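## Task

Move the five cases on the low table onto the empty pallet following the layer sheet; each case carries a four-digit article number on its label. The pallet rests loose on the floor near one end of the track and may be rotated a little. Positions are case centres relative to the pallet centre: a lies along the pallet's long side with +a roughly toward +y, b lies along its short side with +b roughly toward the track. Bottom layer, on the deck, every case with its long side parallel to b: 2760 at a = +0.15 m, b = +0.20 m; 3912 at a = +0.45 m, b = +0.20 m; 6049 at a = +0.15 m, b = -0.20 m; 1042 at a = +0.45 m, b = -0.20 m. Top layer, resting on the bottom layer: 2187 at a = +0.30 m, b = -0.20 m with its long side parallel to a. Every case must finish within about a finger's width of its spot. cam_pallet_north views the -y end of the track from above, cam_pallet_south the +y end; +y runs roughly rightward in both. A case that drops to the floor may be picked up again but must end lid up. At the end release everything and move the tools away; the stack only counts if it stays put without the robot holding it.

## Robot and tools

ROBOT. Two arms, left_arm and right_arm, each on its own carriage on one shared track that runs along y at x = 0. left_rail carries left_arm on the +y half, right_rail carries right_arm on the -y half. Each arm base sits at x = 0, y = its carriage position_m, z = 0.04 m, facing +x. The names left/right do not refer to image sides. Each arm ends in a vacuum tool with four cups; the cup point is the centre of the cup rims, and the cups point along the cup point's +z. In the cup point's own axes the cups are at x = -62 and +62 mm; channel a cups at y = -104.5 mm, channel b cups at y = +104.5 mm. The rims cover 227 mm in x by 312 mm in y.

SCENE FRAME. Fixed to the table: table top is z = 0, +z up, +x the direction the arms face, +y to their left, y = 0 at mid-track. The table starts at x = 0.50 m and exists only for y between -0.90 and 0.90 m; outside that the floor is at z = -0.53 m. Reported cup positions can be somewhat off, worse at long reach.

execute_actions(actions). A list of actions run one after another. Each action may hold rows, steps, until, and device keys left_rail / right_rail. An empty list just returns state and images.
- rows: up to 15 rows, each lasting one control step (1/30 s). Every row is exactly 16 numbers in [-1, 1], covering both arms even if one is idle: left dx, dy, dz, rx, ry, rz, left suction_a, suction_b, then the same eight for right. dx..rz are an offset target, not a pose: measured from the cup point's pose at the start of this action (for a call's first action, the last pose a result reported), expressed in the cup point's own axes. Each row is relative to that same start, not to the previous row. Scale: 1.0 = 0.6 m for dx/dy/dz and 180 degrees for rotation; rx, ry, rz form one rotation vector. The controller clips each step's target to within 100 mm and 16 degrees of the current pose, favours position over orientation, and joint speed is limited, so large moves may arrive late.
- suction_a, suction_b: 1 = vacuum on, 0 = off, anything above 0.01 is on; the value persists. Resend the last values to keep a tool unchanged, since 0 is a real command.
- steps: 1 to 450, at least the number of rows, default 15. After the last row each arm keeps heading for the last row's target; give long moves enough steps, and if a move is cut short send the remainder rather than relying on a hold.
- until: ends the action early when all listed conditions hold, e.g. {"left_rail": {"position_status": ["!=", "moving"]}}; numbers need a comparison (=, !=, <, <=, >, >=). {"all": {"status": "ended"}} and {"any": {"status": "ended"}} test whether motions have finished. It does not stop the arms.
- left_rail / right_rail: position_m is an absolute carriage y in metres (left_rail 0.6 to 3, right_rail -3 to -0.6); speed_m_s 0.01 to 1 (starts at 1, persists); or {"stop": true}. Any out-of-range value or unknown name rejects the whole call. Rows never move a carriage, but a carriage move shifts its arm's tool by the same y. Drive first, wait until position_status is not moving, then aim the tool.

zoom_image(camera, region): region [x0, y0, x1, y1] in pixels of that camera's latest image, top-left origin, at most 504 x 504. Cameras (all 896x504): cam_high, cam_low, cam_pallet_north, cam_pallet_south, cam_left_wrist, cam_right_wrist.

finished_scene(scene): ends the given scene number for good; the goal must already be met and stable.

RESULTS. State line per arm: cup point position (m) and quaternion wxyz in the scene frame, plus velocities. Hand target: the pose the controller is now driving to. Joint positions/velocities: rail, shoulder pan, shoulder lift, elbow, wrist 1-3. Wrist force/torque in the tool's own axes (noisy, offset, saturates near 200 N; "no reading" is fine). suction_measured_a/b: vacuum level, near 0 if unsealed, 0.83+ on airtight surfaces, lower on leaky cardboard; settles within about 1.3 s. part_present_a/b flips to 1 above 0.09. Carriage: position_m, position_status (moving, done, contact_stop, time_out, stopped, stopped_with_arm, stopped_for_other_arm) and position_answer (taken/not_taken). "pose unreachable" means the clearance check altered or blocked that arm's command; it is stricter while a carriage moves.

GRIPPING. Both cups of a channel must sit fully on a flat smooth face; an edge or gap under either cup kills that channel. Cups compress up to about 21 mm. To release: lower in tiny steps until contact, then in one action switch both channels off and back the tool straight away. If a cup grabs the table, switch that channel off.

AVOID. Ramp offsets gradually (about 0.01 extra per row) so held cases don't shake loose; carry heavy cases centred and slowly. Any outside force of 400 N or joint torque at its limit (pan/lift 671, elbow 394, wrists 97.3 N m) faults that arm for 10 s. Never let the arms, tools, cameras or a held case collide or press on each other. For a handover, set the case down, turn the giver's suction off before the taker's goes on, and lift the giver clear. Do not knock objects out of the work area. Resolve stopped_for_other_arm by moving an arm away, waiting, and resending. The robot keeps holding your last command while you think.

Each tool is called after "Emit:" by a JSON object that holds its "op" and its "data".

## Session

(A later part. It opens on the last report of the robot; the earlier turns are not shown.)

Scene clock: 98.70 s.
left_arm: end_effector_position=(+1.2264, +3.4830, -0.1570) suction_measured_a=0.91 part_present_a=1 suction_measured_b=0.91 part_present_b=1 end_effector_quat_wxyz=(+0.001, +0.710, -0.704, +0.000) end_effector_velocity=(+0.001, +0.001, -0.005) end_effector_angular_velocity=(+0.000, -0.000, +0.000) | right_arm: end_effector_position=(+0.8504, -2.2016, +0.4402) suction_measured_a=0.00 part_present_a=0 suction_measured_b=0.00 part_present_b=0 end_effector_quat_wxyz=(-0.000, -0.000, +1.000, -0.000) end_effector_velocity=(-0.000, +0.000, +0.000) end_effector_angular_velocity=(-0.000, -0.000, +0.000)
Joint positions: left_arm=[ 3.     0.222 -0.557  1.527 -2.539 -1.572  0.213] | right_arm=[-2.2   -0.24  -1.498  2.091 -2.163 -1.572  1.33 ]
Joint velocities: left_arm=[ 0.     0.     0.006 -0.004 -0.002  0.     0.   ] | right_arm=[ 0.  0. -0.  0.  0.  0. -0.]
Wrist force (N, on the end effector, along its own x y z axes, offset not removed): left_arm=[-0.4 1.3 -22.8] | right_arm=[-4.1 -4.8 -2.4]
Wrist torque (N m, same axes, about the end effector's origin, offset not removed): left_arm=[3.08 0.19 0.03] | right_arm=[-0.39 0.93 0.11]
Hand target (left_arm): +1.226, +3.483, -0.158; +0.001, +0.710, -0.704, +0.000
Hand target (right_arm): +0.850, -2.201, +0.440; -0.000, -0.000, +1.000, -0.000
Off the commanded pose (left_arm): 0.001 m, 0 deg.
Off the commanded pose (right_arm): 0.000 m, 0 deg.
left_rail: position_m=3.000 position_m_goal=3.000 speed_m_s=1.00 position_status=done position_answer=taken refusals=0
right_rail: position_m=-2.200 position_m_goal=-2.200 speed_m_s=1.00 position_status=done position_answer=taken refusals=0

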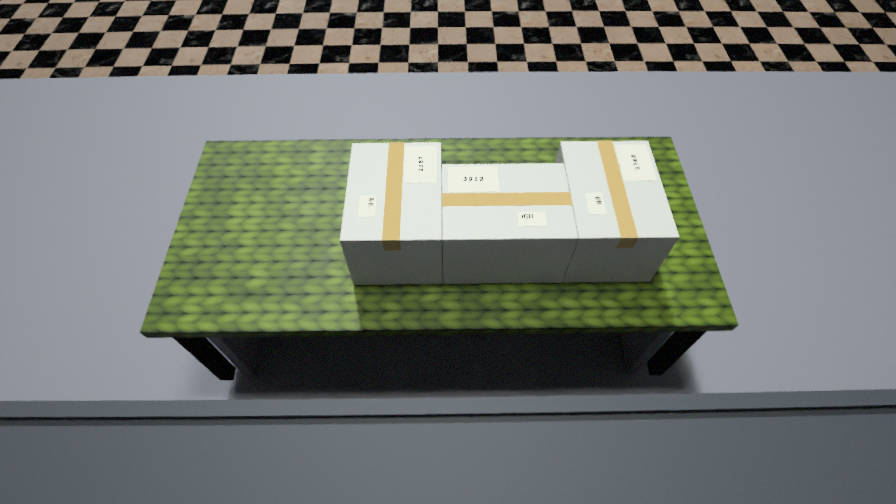

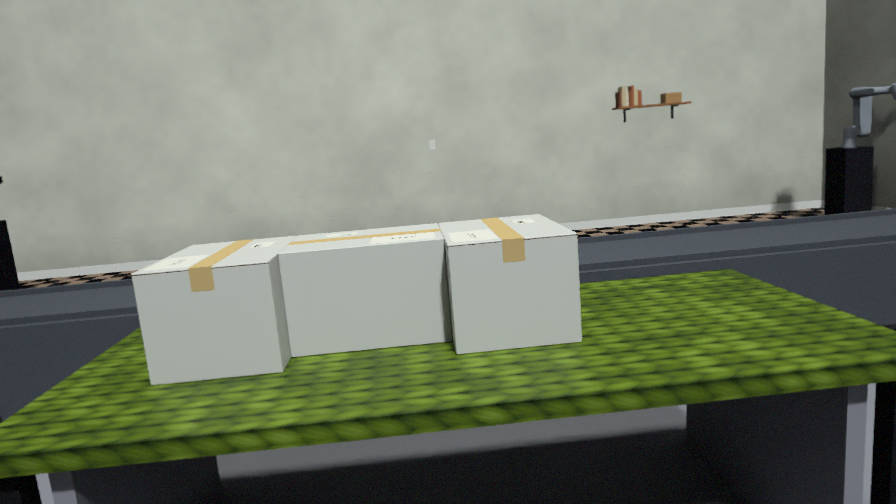

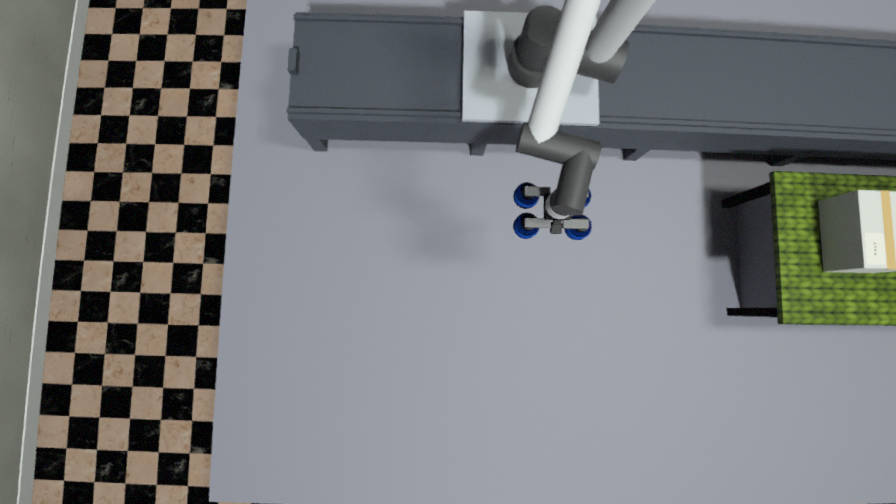

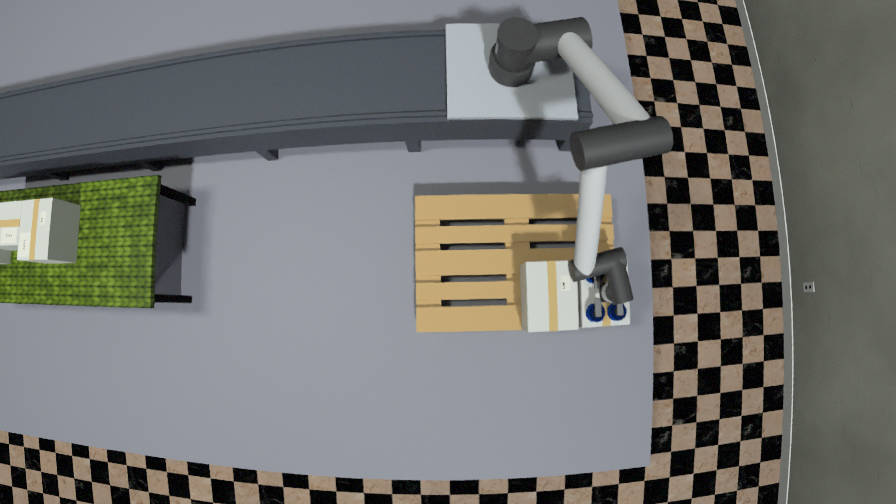

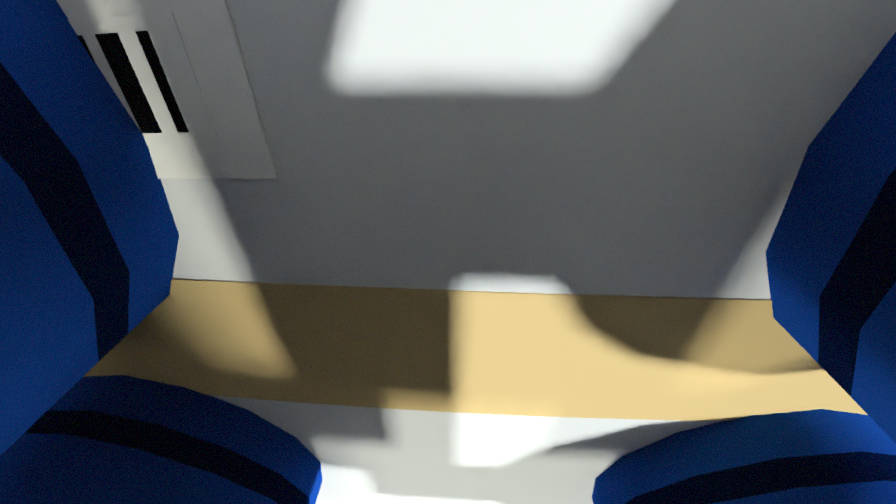

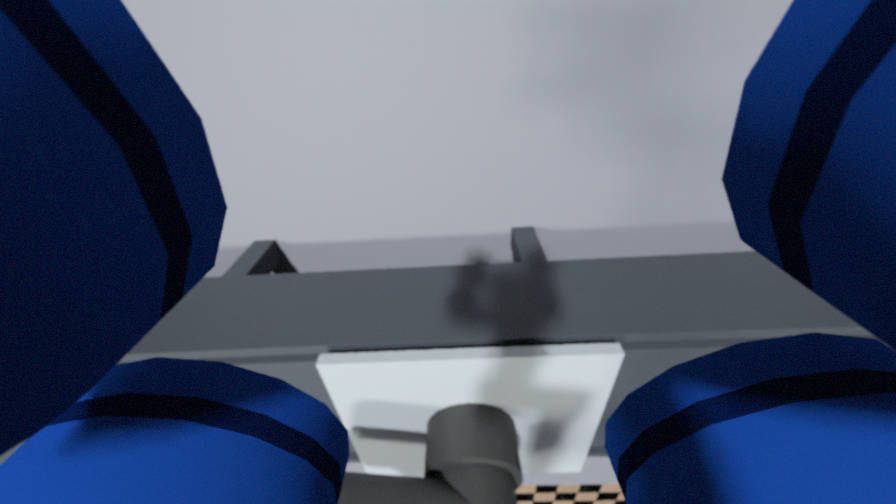

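Emit:
{"op": "execute_actions", "data": {"actions": [{"rows":[[0,0,0.006,0,0,0,1,1,0,0,0,0,0,0,0,0]],"steps":10},{"rows":[[0,0,-0.1,0,0,0,0,0,0,0,0,0,0,0,0,0]],"steps":13},{"rows":[[0.5,-0.013,0.02,0,0,0,0,0,0,0,0,0,0,0,0,0]],"steps":28}]}}

Scene clock: 103.20 s.
left_arm: end_effector_position=(+1.2364, +3.1850, -0.1146) suction_measured_a=0.00 part_present_a=0 suction_measured_b=0.00 part_present_b=0 end_effector_quat_wxyz=(+0.001, +0.710, -0.704, -0.000) end_effector_velocity=(+0.001, -0.011, -0.000) end_effector_angular_velocity=(+0.001, -0.001, +0.001) | right_arm: end_effector_position=(+0.8504, -2.2016, +0.4402) suction_measured_a=0.00 part_present_a=0 suction_measured_b=0.00 part_present_b=0 end_effector_quat_wxyz=(-0.000, -0.000, +1.000, -0.000) end_effector_velocity=(+0.000, -0.000, -0.000) end_effector_angular_velocity=(+0.000, +0.000, -0.000)
Joint positions: left_arm=[ 3.    -0.013 -0.642  1.657 -2.584 -1.572 -0.022] | right_arm=[-2.2   -0.24  -1.498  2.091 -2.163 -1.572  1.33 ]
Joint velocities: left_arm=[ 0.    -0.009 -0.     0.002 -0.002  0.001 -0.011] | right_arm=[ 0. -0.  0. -0.  0. -0. -0.]
Wrist force (N, on the end effector, along its own x y z axes, offset not removed): left_arm=[-7.1 -0.4 10.8] | right_arm=[3.1 -0.8 1.4]
Wrist torque (N m, same axes, about the end effector's origin, offset not removed): left_arm=[0.20 1.07 -0.14] | right_arm=[0.16 0.24 0.23]
Hand target (left_arm): +1.237, +3.184, -0.115; +0.001, +0.710, -0.704, -0.000
Hand target (right_arm): +0.850, -2.201, +0.440; -0.000, -0.000, +1.000, -0.000
Off the commanded pose (left_arm): 0.002 m, 0 deg.
Off the commanded pose (right_arm): 0.000 m, 0 deg.
left_rail: position_m=3.000 position_m_goal=3.000 speed_m_s=1.00 position_status=done position_answer=taken refusals=0
right_rail: position_m=-2.200 position_m_goal=-2.200 speed_m_s=1.00 position_status=done position_answer=taken refusals=0

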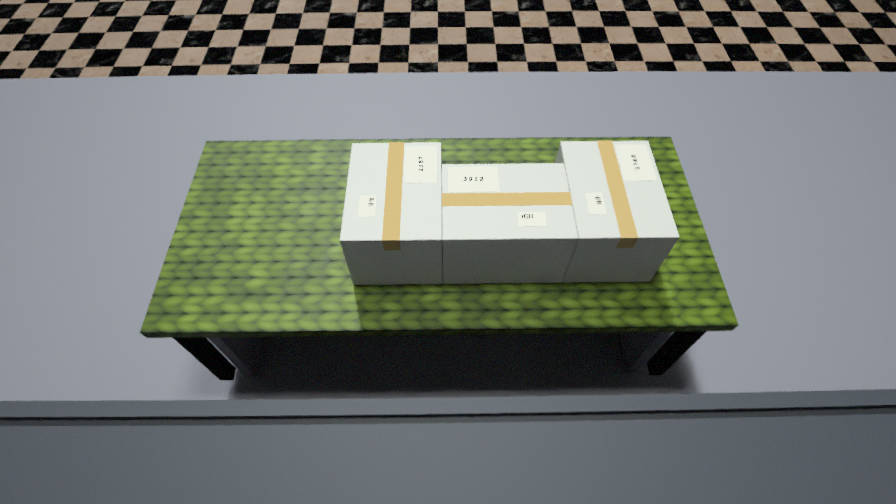

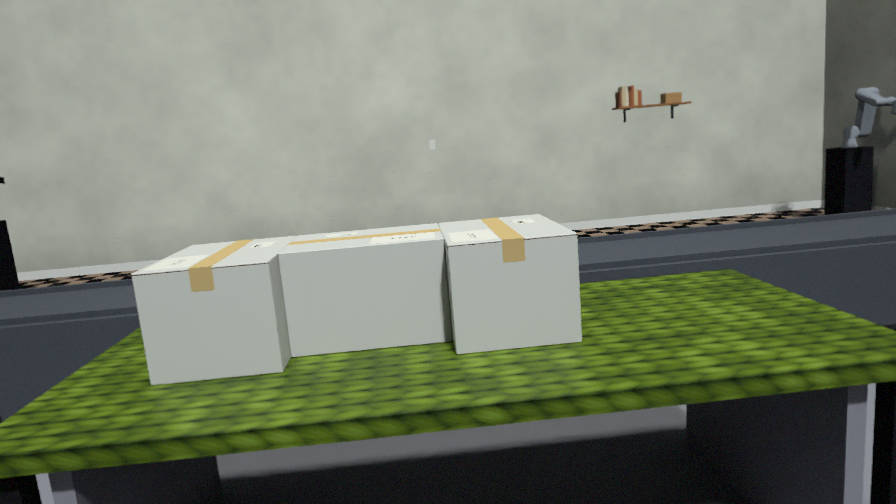

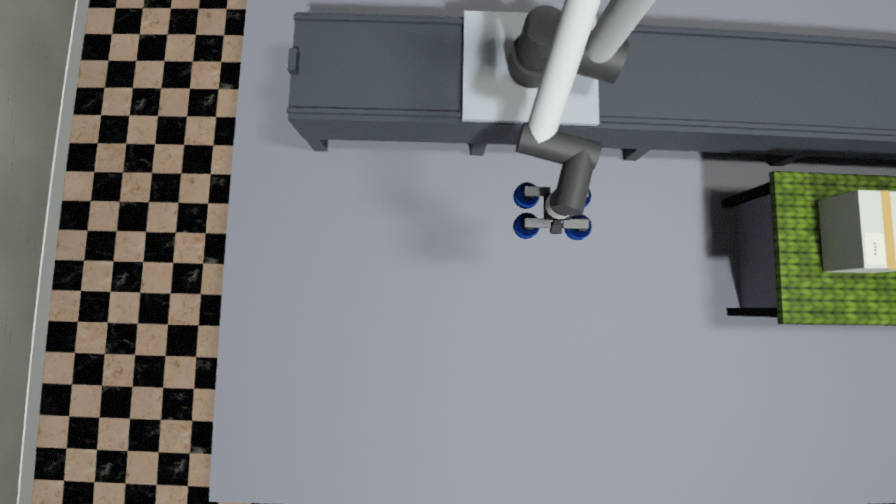

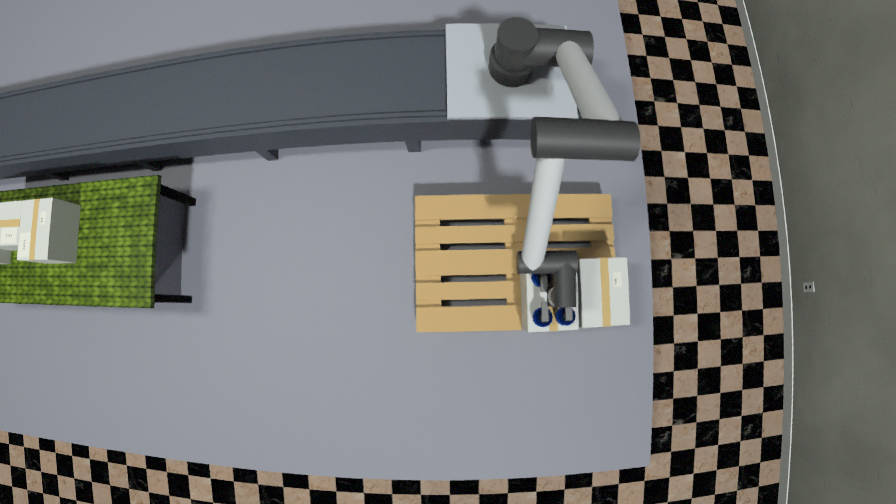

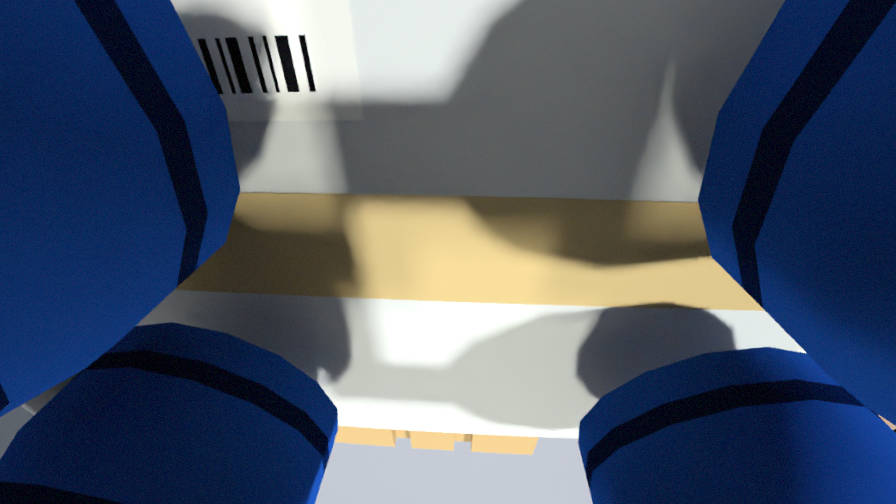

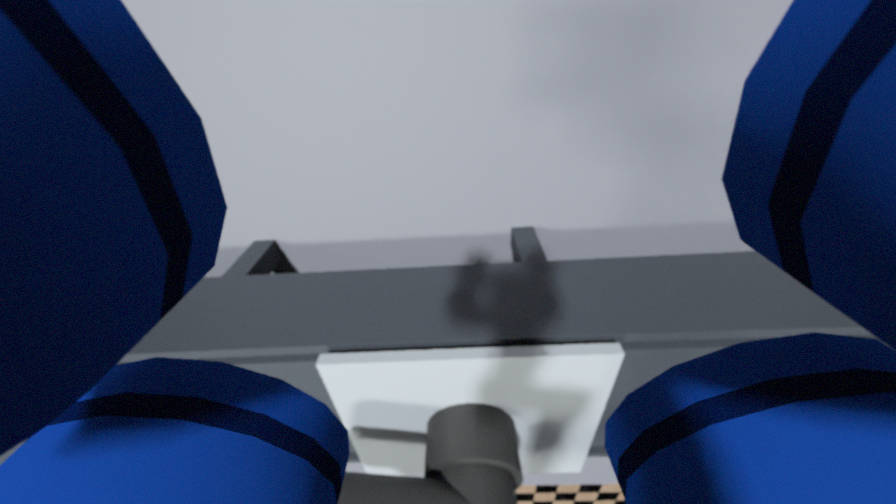

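Emit:
{"op": "execute_actions", "data": {"actions": [{"rows":[[0,0,0.056,0,0,0,1,1,0,0,0,0,0,0,0,0]],"steps":18},{"rows":[[0,0.014,0.021,0,0,0,1,1,0,0,0,0,0,0,0,0]],"steps":14},{"rows":[[0,0,-0.1,0,0,0,0,0,0,0,0,0,0,0,0,0]],"steps":13},{"rows":[[0.594,0.638,-0.64,0,0,0.003,0,0,0,0,0,0,0,0,0,0]],"left_rail":{"position_m":0.6},"steps":52},{"rows":[[0.5,0,0,0,0,0,0,0,0,0,0,0,0,0,0,0]],"steps":60,"until":{"all":{"status":"ended"}}}]}}

Emit:
{"op": "zoom_image", "data": {"camera": "cam_pallet_south", "region": [495, 235, 640, 340]}}

Scene clock: 111.67 s.
left_arm: end_effector_position=(+0.8485, +0.1267, +0.2806) suction_measured_a=0.00 part_present_a=0 suction_measured_b=0.00 part_present_b=0 end_effector_quat_wxyz=(-0.000, +0.707, -0.707, -0.001) end_effector_velocity=(-0.000, +0.000, -0.000) end_effector_angular_velocity=(+0.001, +0.000, +0.001) | right_arm: end_effector_position=(+0.8504, -2.2016, +0.4402) suction_measured_a=0.00 part_present_a=0 suction_measured_b=0.00 part_present_b=0 end_effector_quat_wxyz=(-0.000, -0.000, +1.000, -0.000) end_effector_velocity=(+0.000, -0.000, -0.000) end_effector_angular_velocity=(+0.000, +0.000, +0.000)
Joint positions: left_arm=[ 0.6   -0.717 -1.237  2.034 -2.367 -1.57  -0.717] | right_arm=[-2.2   -0.24  -1.498  2.091 -2.163 -1.572  1.33 ]
Joint velocities: left_arm=[ 0.    -0.    -0.    -0.     0.001  0.    -0.001] | right_arm=[ 0. -0.  0. -0.  0. -0. -0.]
Wrist force (N, on the end effector, along its own x y z axes, offset not removed): left_arm=[-5.9 -2.2 -0.9] | right_arm=[-0.6 -5.5 -0.9]
Wrist torque (N m, same axes, about the end effector's origin, offset not removed): left_arm=[0.25 1.02 -0.10] | right_arm=[-0.54 0.48 0.34]
Hand target (left_arm): +0.849, +0.127, +0.281; -0.000, +0.707, -0.707, -0.001
Hand target (right_arm): +0.850, -2.201, +0.440; -0.000, -0.000, +1.000, -0.000
Off the commanded pose (left_arm): 0.000 m, 0 deg.
Off the commanded pose (right_arm): 0.000 m, 0 deg.
left_rail: position_m=0.600 position_m_goal=0.600 speed_m_s=1.00 position_status=done position_answer=taken refusals=0
right_rail: position_m=-2.200 position_m_goal=-2.200 speed_m_s=1.00 position_status=done position_answer=taken refusals=0

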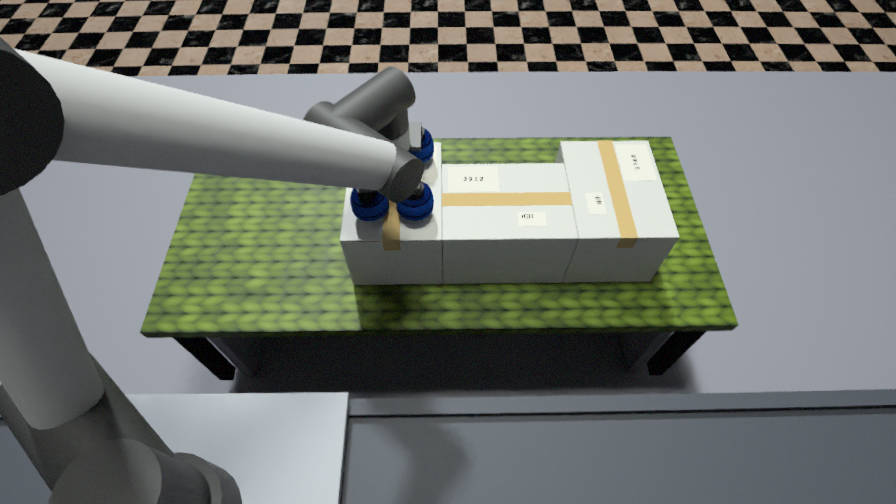

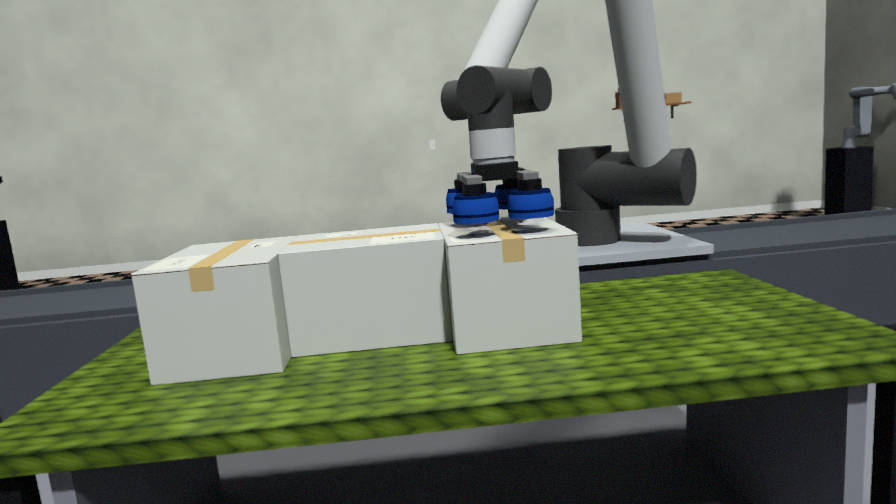

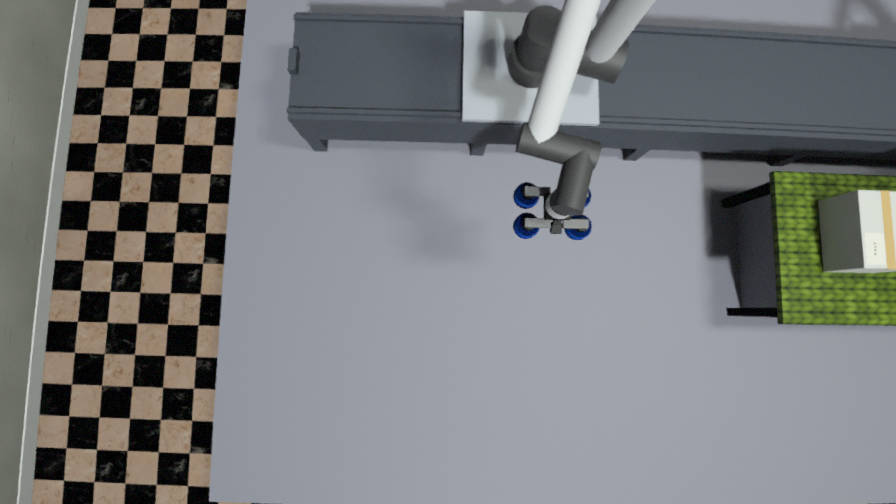

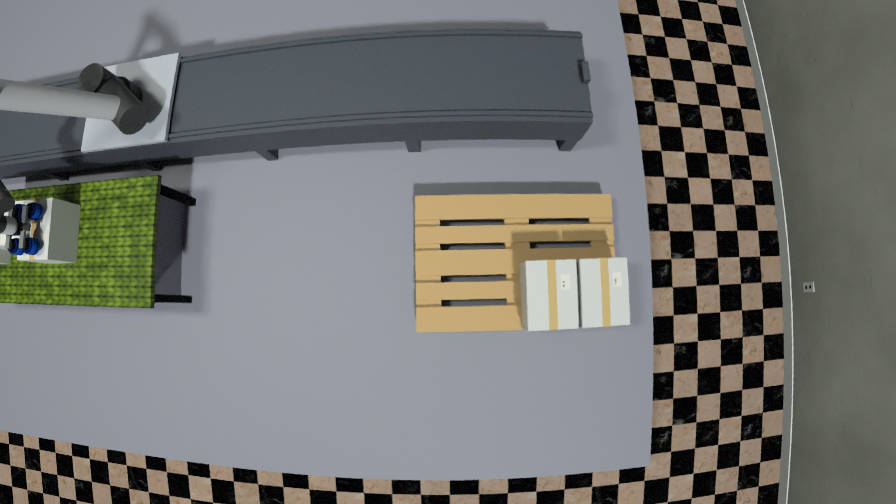

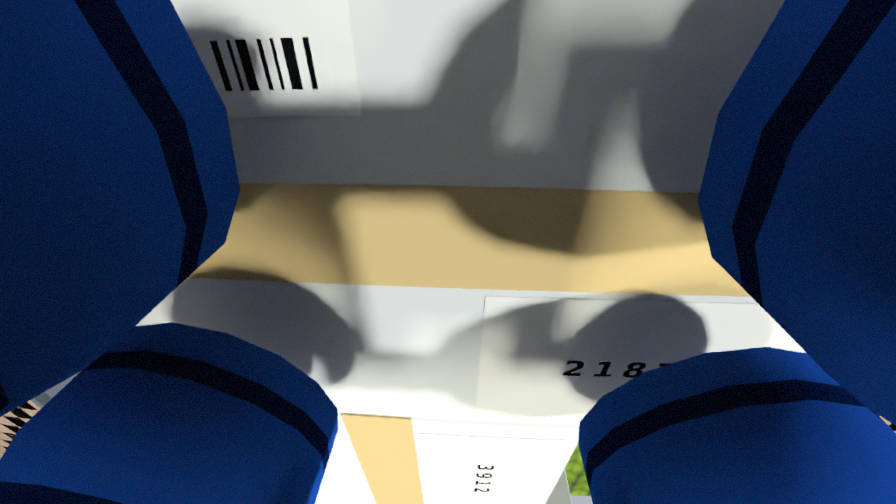

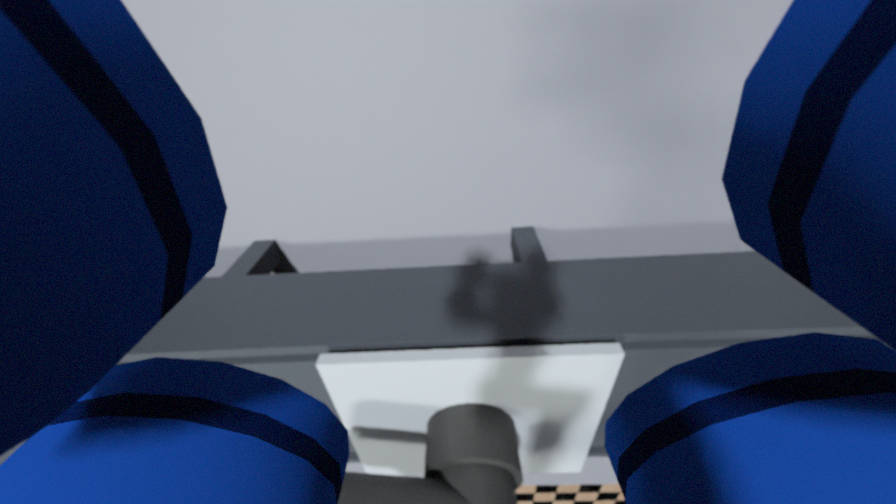

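Region (495, 235, 640, 340) of cam_pallet_south's 896x504 image, scaled by 3.476, with more detail than that image has; it fills the top 365 rows of this view, and the rest is white.

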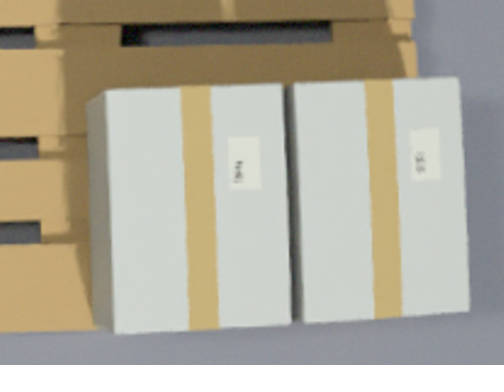

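Emit:
{"op": "execute_actions", "data": {"actions": [{"rows":[[0.003,0,0.05,0,0,0,0,0,0,0,0,0,0,0,0,0],[0.003,0,0.073,0,0,0,1,1,0,0,0,0,0,0,0,0]],"steps":20},{"rows":[[0,0,-0.03,0,0,0,1,1,0,0,0,0,0,0,0,0],[-0.02,0,-0.05,0,0,0,1,1,0,0,0,0,0,0,0,0],[-0.05,0,-0.05,0,0,0,1,1,0,0,0,0,0,0,0,0],[-0.5,0,-0.05,0,0,0,1,1,0,0,0,0,0,0,0,0]],"left_rail":{"position_m":3.0},"steps":32},{"rows":[[-0.851,-0.633,0.26,0,0,-0.503,1,1,0,0,0,0,0,0,0,0]],"steps":90,"until":{"all":{"status":"ended"}}},{"rows":[[0,0,0.035,0,0,0,1,1,0,0,0,0,0,0,0,0]],"steps":12}]}}

Emit:
{"op": "zoom_image", "data": {"camera": "cam_pallet_south", "region": [510, 240, 650, 340]}}

Scene clock: 122.63 s.
left_arm: end_effector_position=(+1.2291, +3.3331, +0.0912) suction_measured_a=0.91 part_present_a=1 suction_measured_b=0.91 part_present_b=1 end_effector_quat_wxyz=(+0.001, +1.000, +0.005, -0.001) end_effector_velocity=(+0.000, +0.000, -0.008) end_effector_angular_velocity=(+0.000, -0.001, -0.000) | right_arm: end_effector_position=(+0.8504, -2.2016, +0.4402) suction_measured_a=0.00 part_present_a=0 suction_measured_b=0.00 part_present_b=0 end_effector_quat_wxyz=(-0.000, -0.000, +1.000, -0.000) end_effector_velocity=(+0.000, -0.000, -0.000) end_effector_angular_velocity=(+0.000, +0.000, -0.000)
Joint positions: left_arm=[ 3.     0.106 -0.814  1.616 -2.371 -1.572 -1.474] | right_arm=[-2.2   -0.24  -1.498  2.091 -2.163 -1.572  1.33 ]
Joint velocities: left_arm=[ 0.    -0.     0.007  0.001 -0.009  0.    -0.   ] | right_arm=[ 0. -0.  0. -0.  0. -0. -0.]
Wrist force (N, on the end effector, along its own x y z axes, offset not removed): left_arm=[-6.1 -0.2 -41.8] | right_arm=[2.2 2.0 0.9]
Wrist torque (N m, same axes, about the end effector's origin, offset not removed): left_arm=[2.52 1.36 -0.30] | right_arm=[0.58 0.14 0.53]
Hand target (left_arm): +1.229, +3.333, +0.090; +0.001, +1.000, +0.005, -0.000
Hand target (right_arm): +0.850, -2.201, +0.440; -0.000, -0.000, +1.000, -0.000
Off the commanded pose (left_arm): 0.001 m, 0 deg.
Off the commanded pose (right_arm): 0.000 m, 0 deg.
left_rail: position_m=3.000 position_m_goal=3.000 speed_m_s=1.00 position_status=done position_answer=taken refusals=0
right_rail: position_m=-2.200 position_m_goal=-2.200 speed_m_s=1.00 position_status=done position_answer=taken refusals=0

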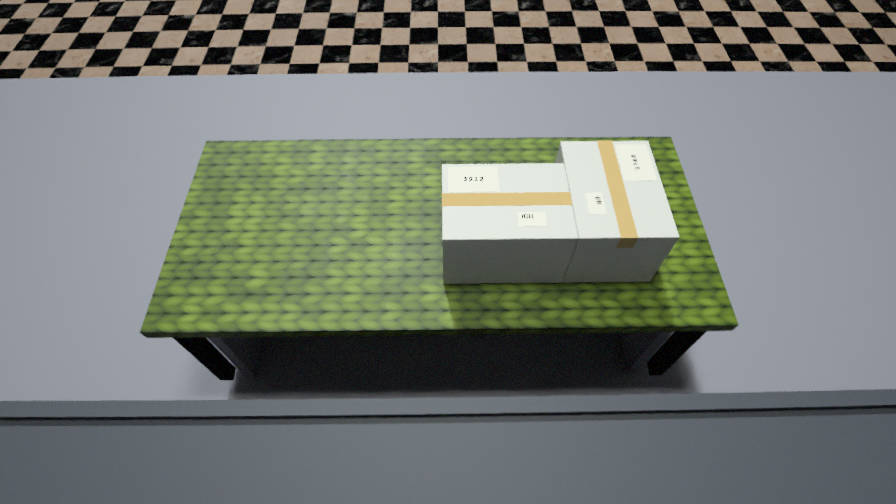

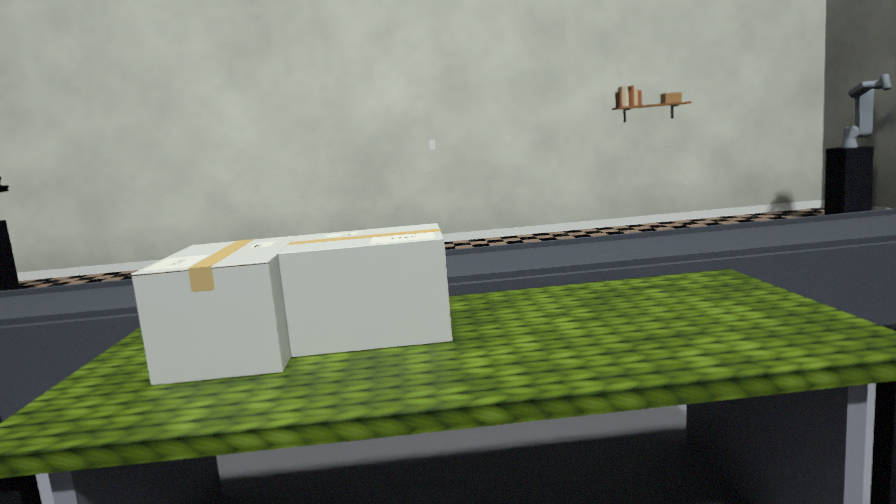

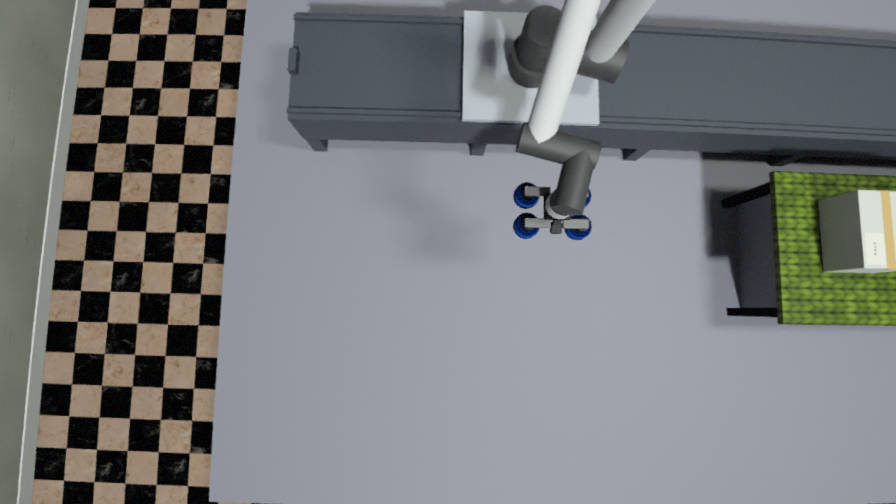

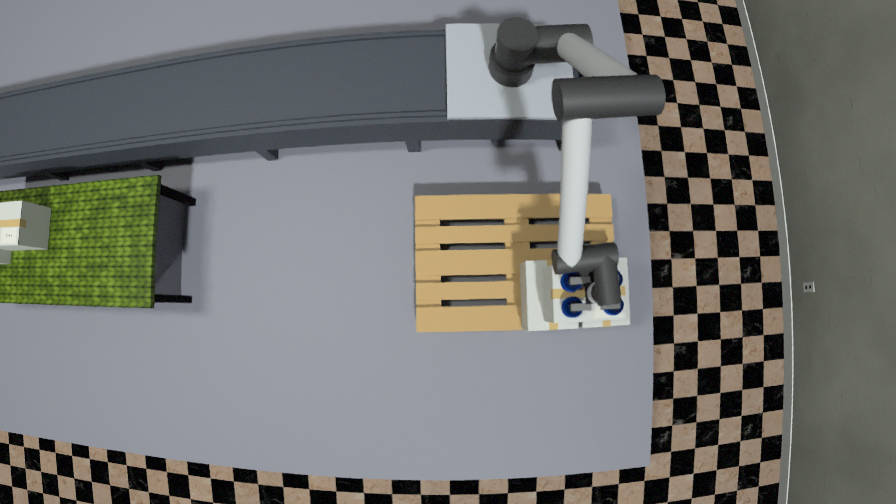

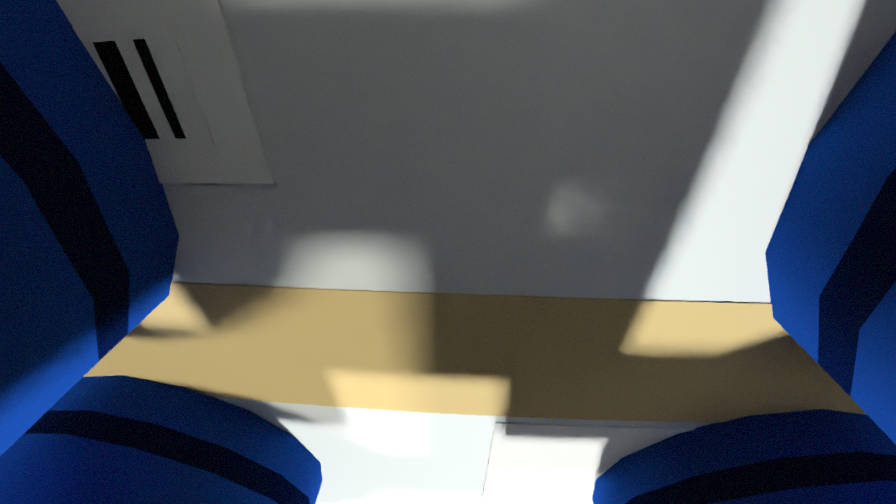

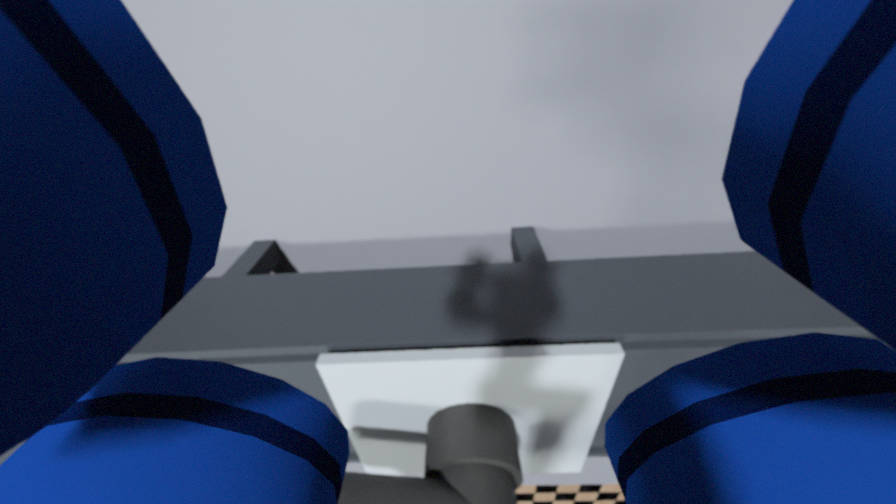

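Region (510, 240, 650, 340) of cam_pallet_south's 896x504 image, scaled by 3.600, with more detail than that image has; it fills the top 360 rows of this view, and the rest is white.

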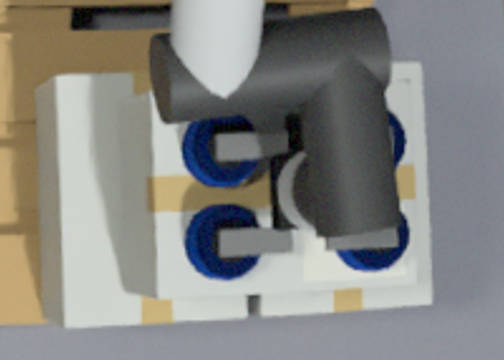

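Emit:
{"op": "execute_actions", "data": {"actions": [{"rows":[[-0.001,-0.002,0.016,0,0,0,1,1,0,0,0,0,0,0,0,0]],"steps":12}]}}

Emit:
{"op": "zoom_image", "data": {"camera": "cam_pallet_south", "region": [515, 255, 595, 335]}}

Scene clock: 125.67 s.
left_arm: end_effector_position=(+1.2287, +3.3341, +0.0828) suction_measured_a=0.91 part_present_a=1 suction_measured_b=0.91 part_present_b=1 end_effector_quat_wxyz=(+0.001, +1.000, +0.005, -0.000) end_effector_velocity=(-0.000, +0.000, -0.001) end_effector_angular_velocity=(+0.000, -0.001, -0.001) | right_arm: end_effector_position=(+0.8504, -2.2016, +0.4402) suction_measured_a=0.00 part_present_a=0 suction_measured_b=0.00 part_present_b=0 end_effector_quat_wxyz=(-0.000, -0.000, +1.000, -0.000) end_effector_velocity=(-0.000, +0.000, +0.000) end_effector_angular_velocity=(-0.000, -0.000, +0.000)
Joint positions: left_arm=[ 3.     0.107 -0.807  1.618 -2.38  -1.572 -1.473] | right_arm=[-2.2   -0.24  -1.498  2.091 -2.163 -1.572  1.33 ]
Joint velocities: left_arm=[ 0.     0.     0.001  0.001 -0.003 -0.     0.001] | right_arm=[ 0.  0. -0.  0. -0.  0. -0.]
Wrist force (N, on the end effector, along its own x y z axes, offset not removed): left_arm=[-48.8 46.0 -178.2] | right_arm=[-1.8 -1.0 0.6]
Wrist torque (N m, same axes, about the end effector's origin, offset not removed): left_arm=[13.30 -12.20 -5.53] | right_arm=[0.13 0.90 0.04]
Hand target (left_arm): +1.228, +3.334, +0.082; +0.001, +1.000, +0.005, -0.001
Hand target (right_arm): +0.850, -2.201, +0.440; -0.000, -0.000, +1.000, -0.000
Off the commanded pose (left_arm): 0.001 m, 0 deg.
Off the commanded pose (right_arm): 0.000 m, 0 deg.
left_rail: position_m=3.000 position_m_goal=3.000 speed_m_s=1.00 position_status=done position_answer=taken refusals=0
right_rail: position_m=-2.200 position_m_goal=-2.200 speed_m_s=1.00 position_status=done position_answer=taken refusals=0

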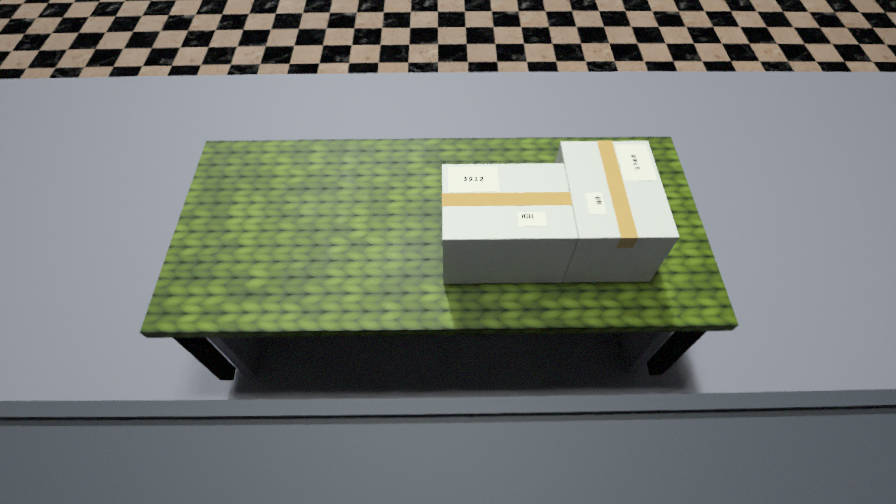

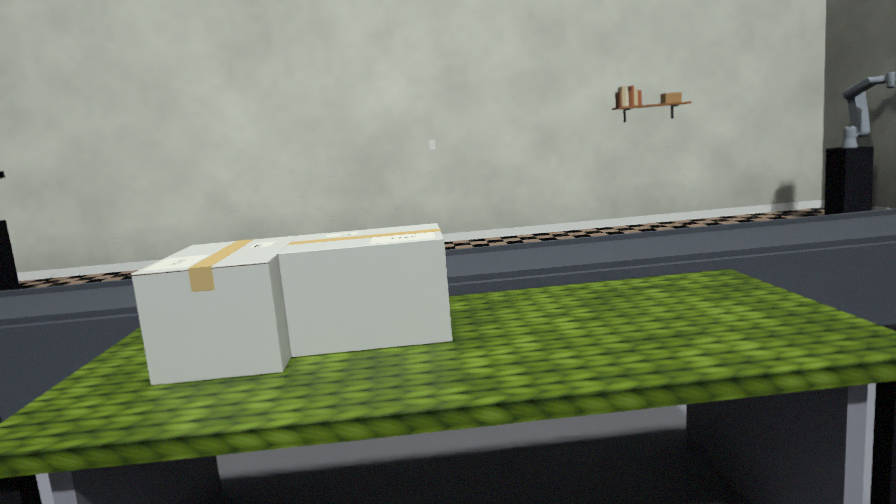

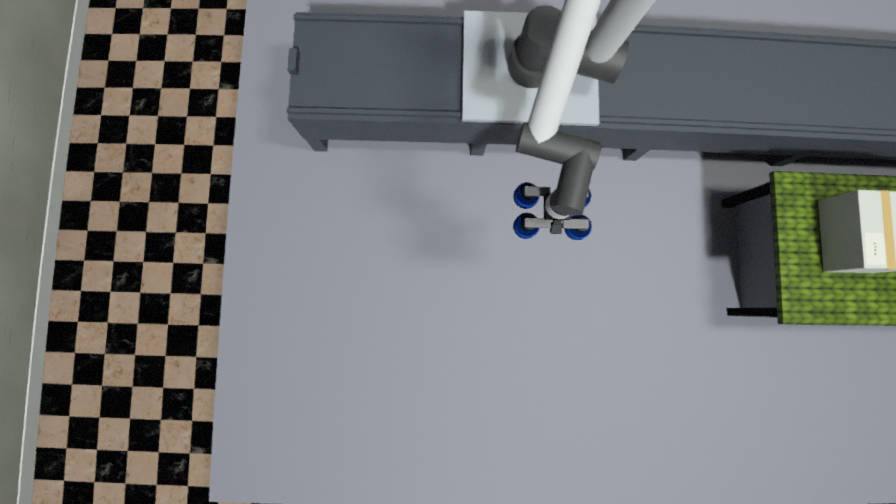

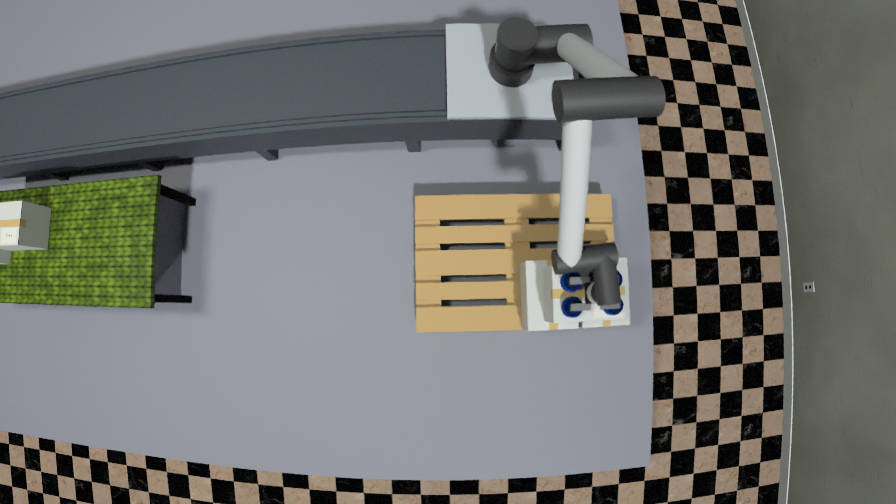

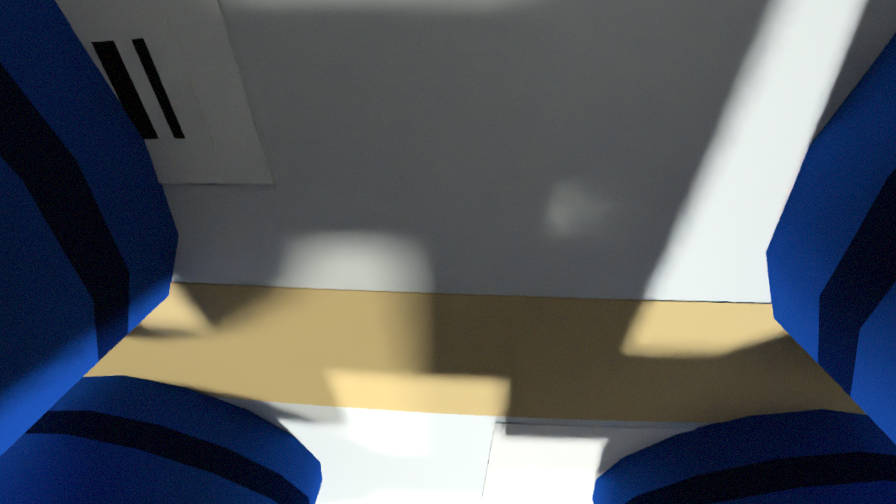

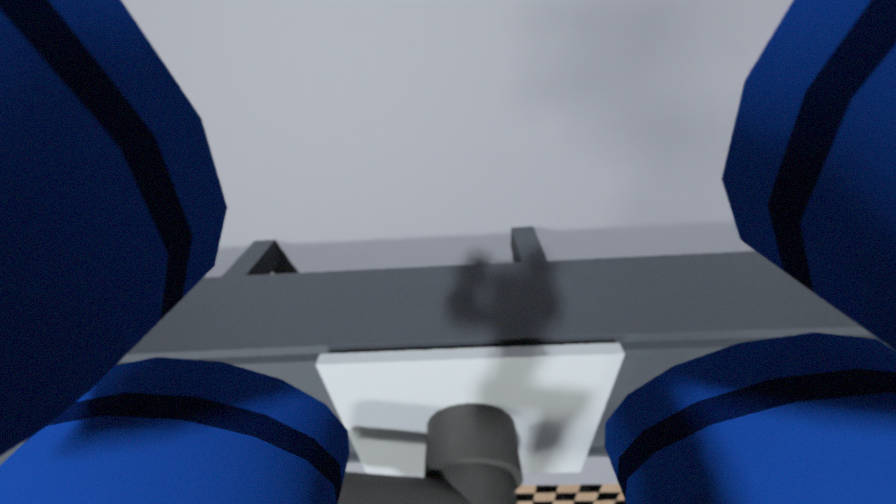

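Region (515, 255, 595, 335) of cam_pallet_south's 896x504 image, scaled by 6.300, with more detail than that image has.

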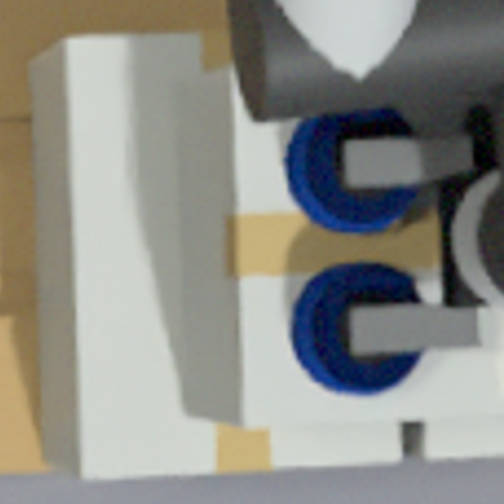

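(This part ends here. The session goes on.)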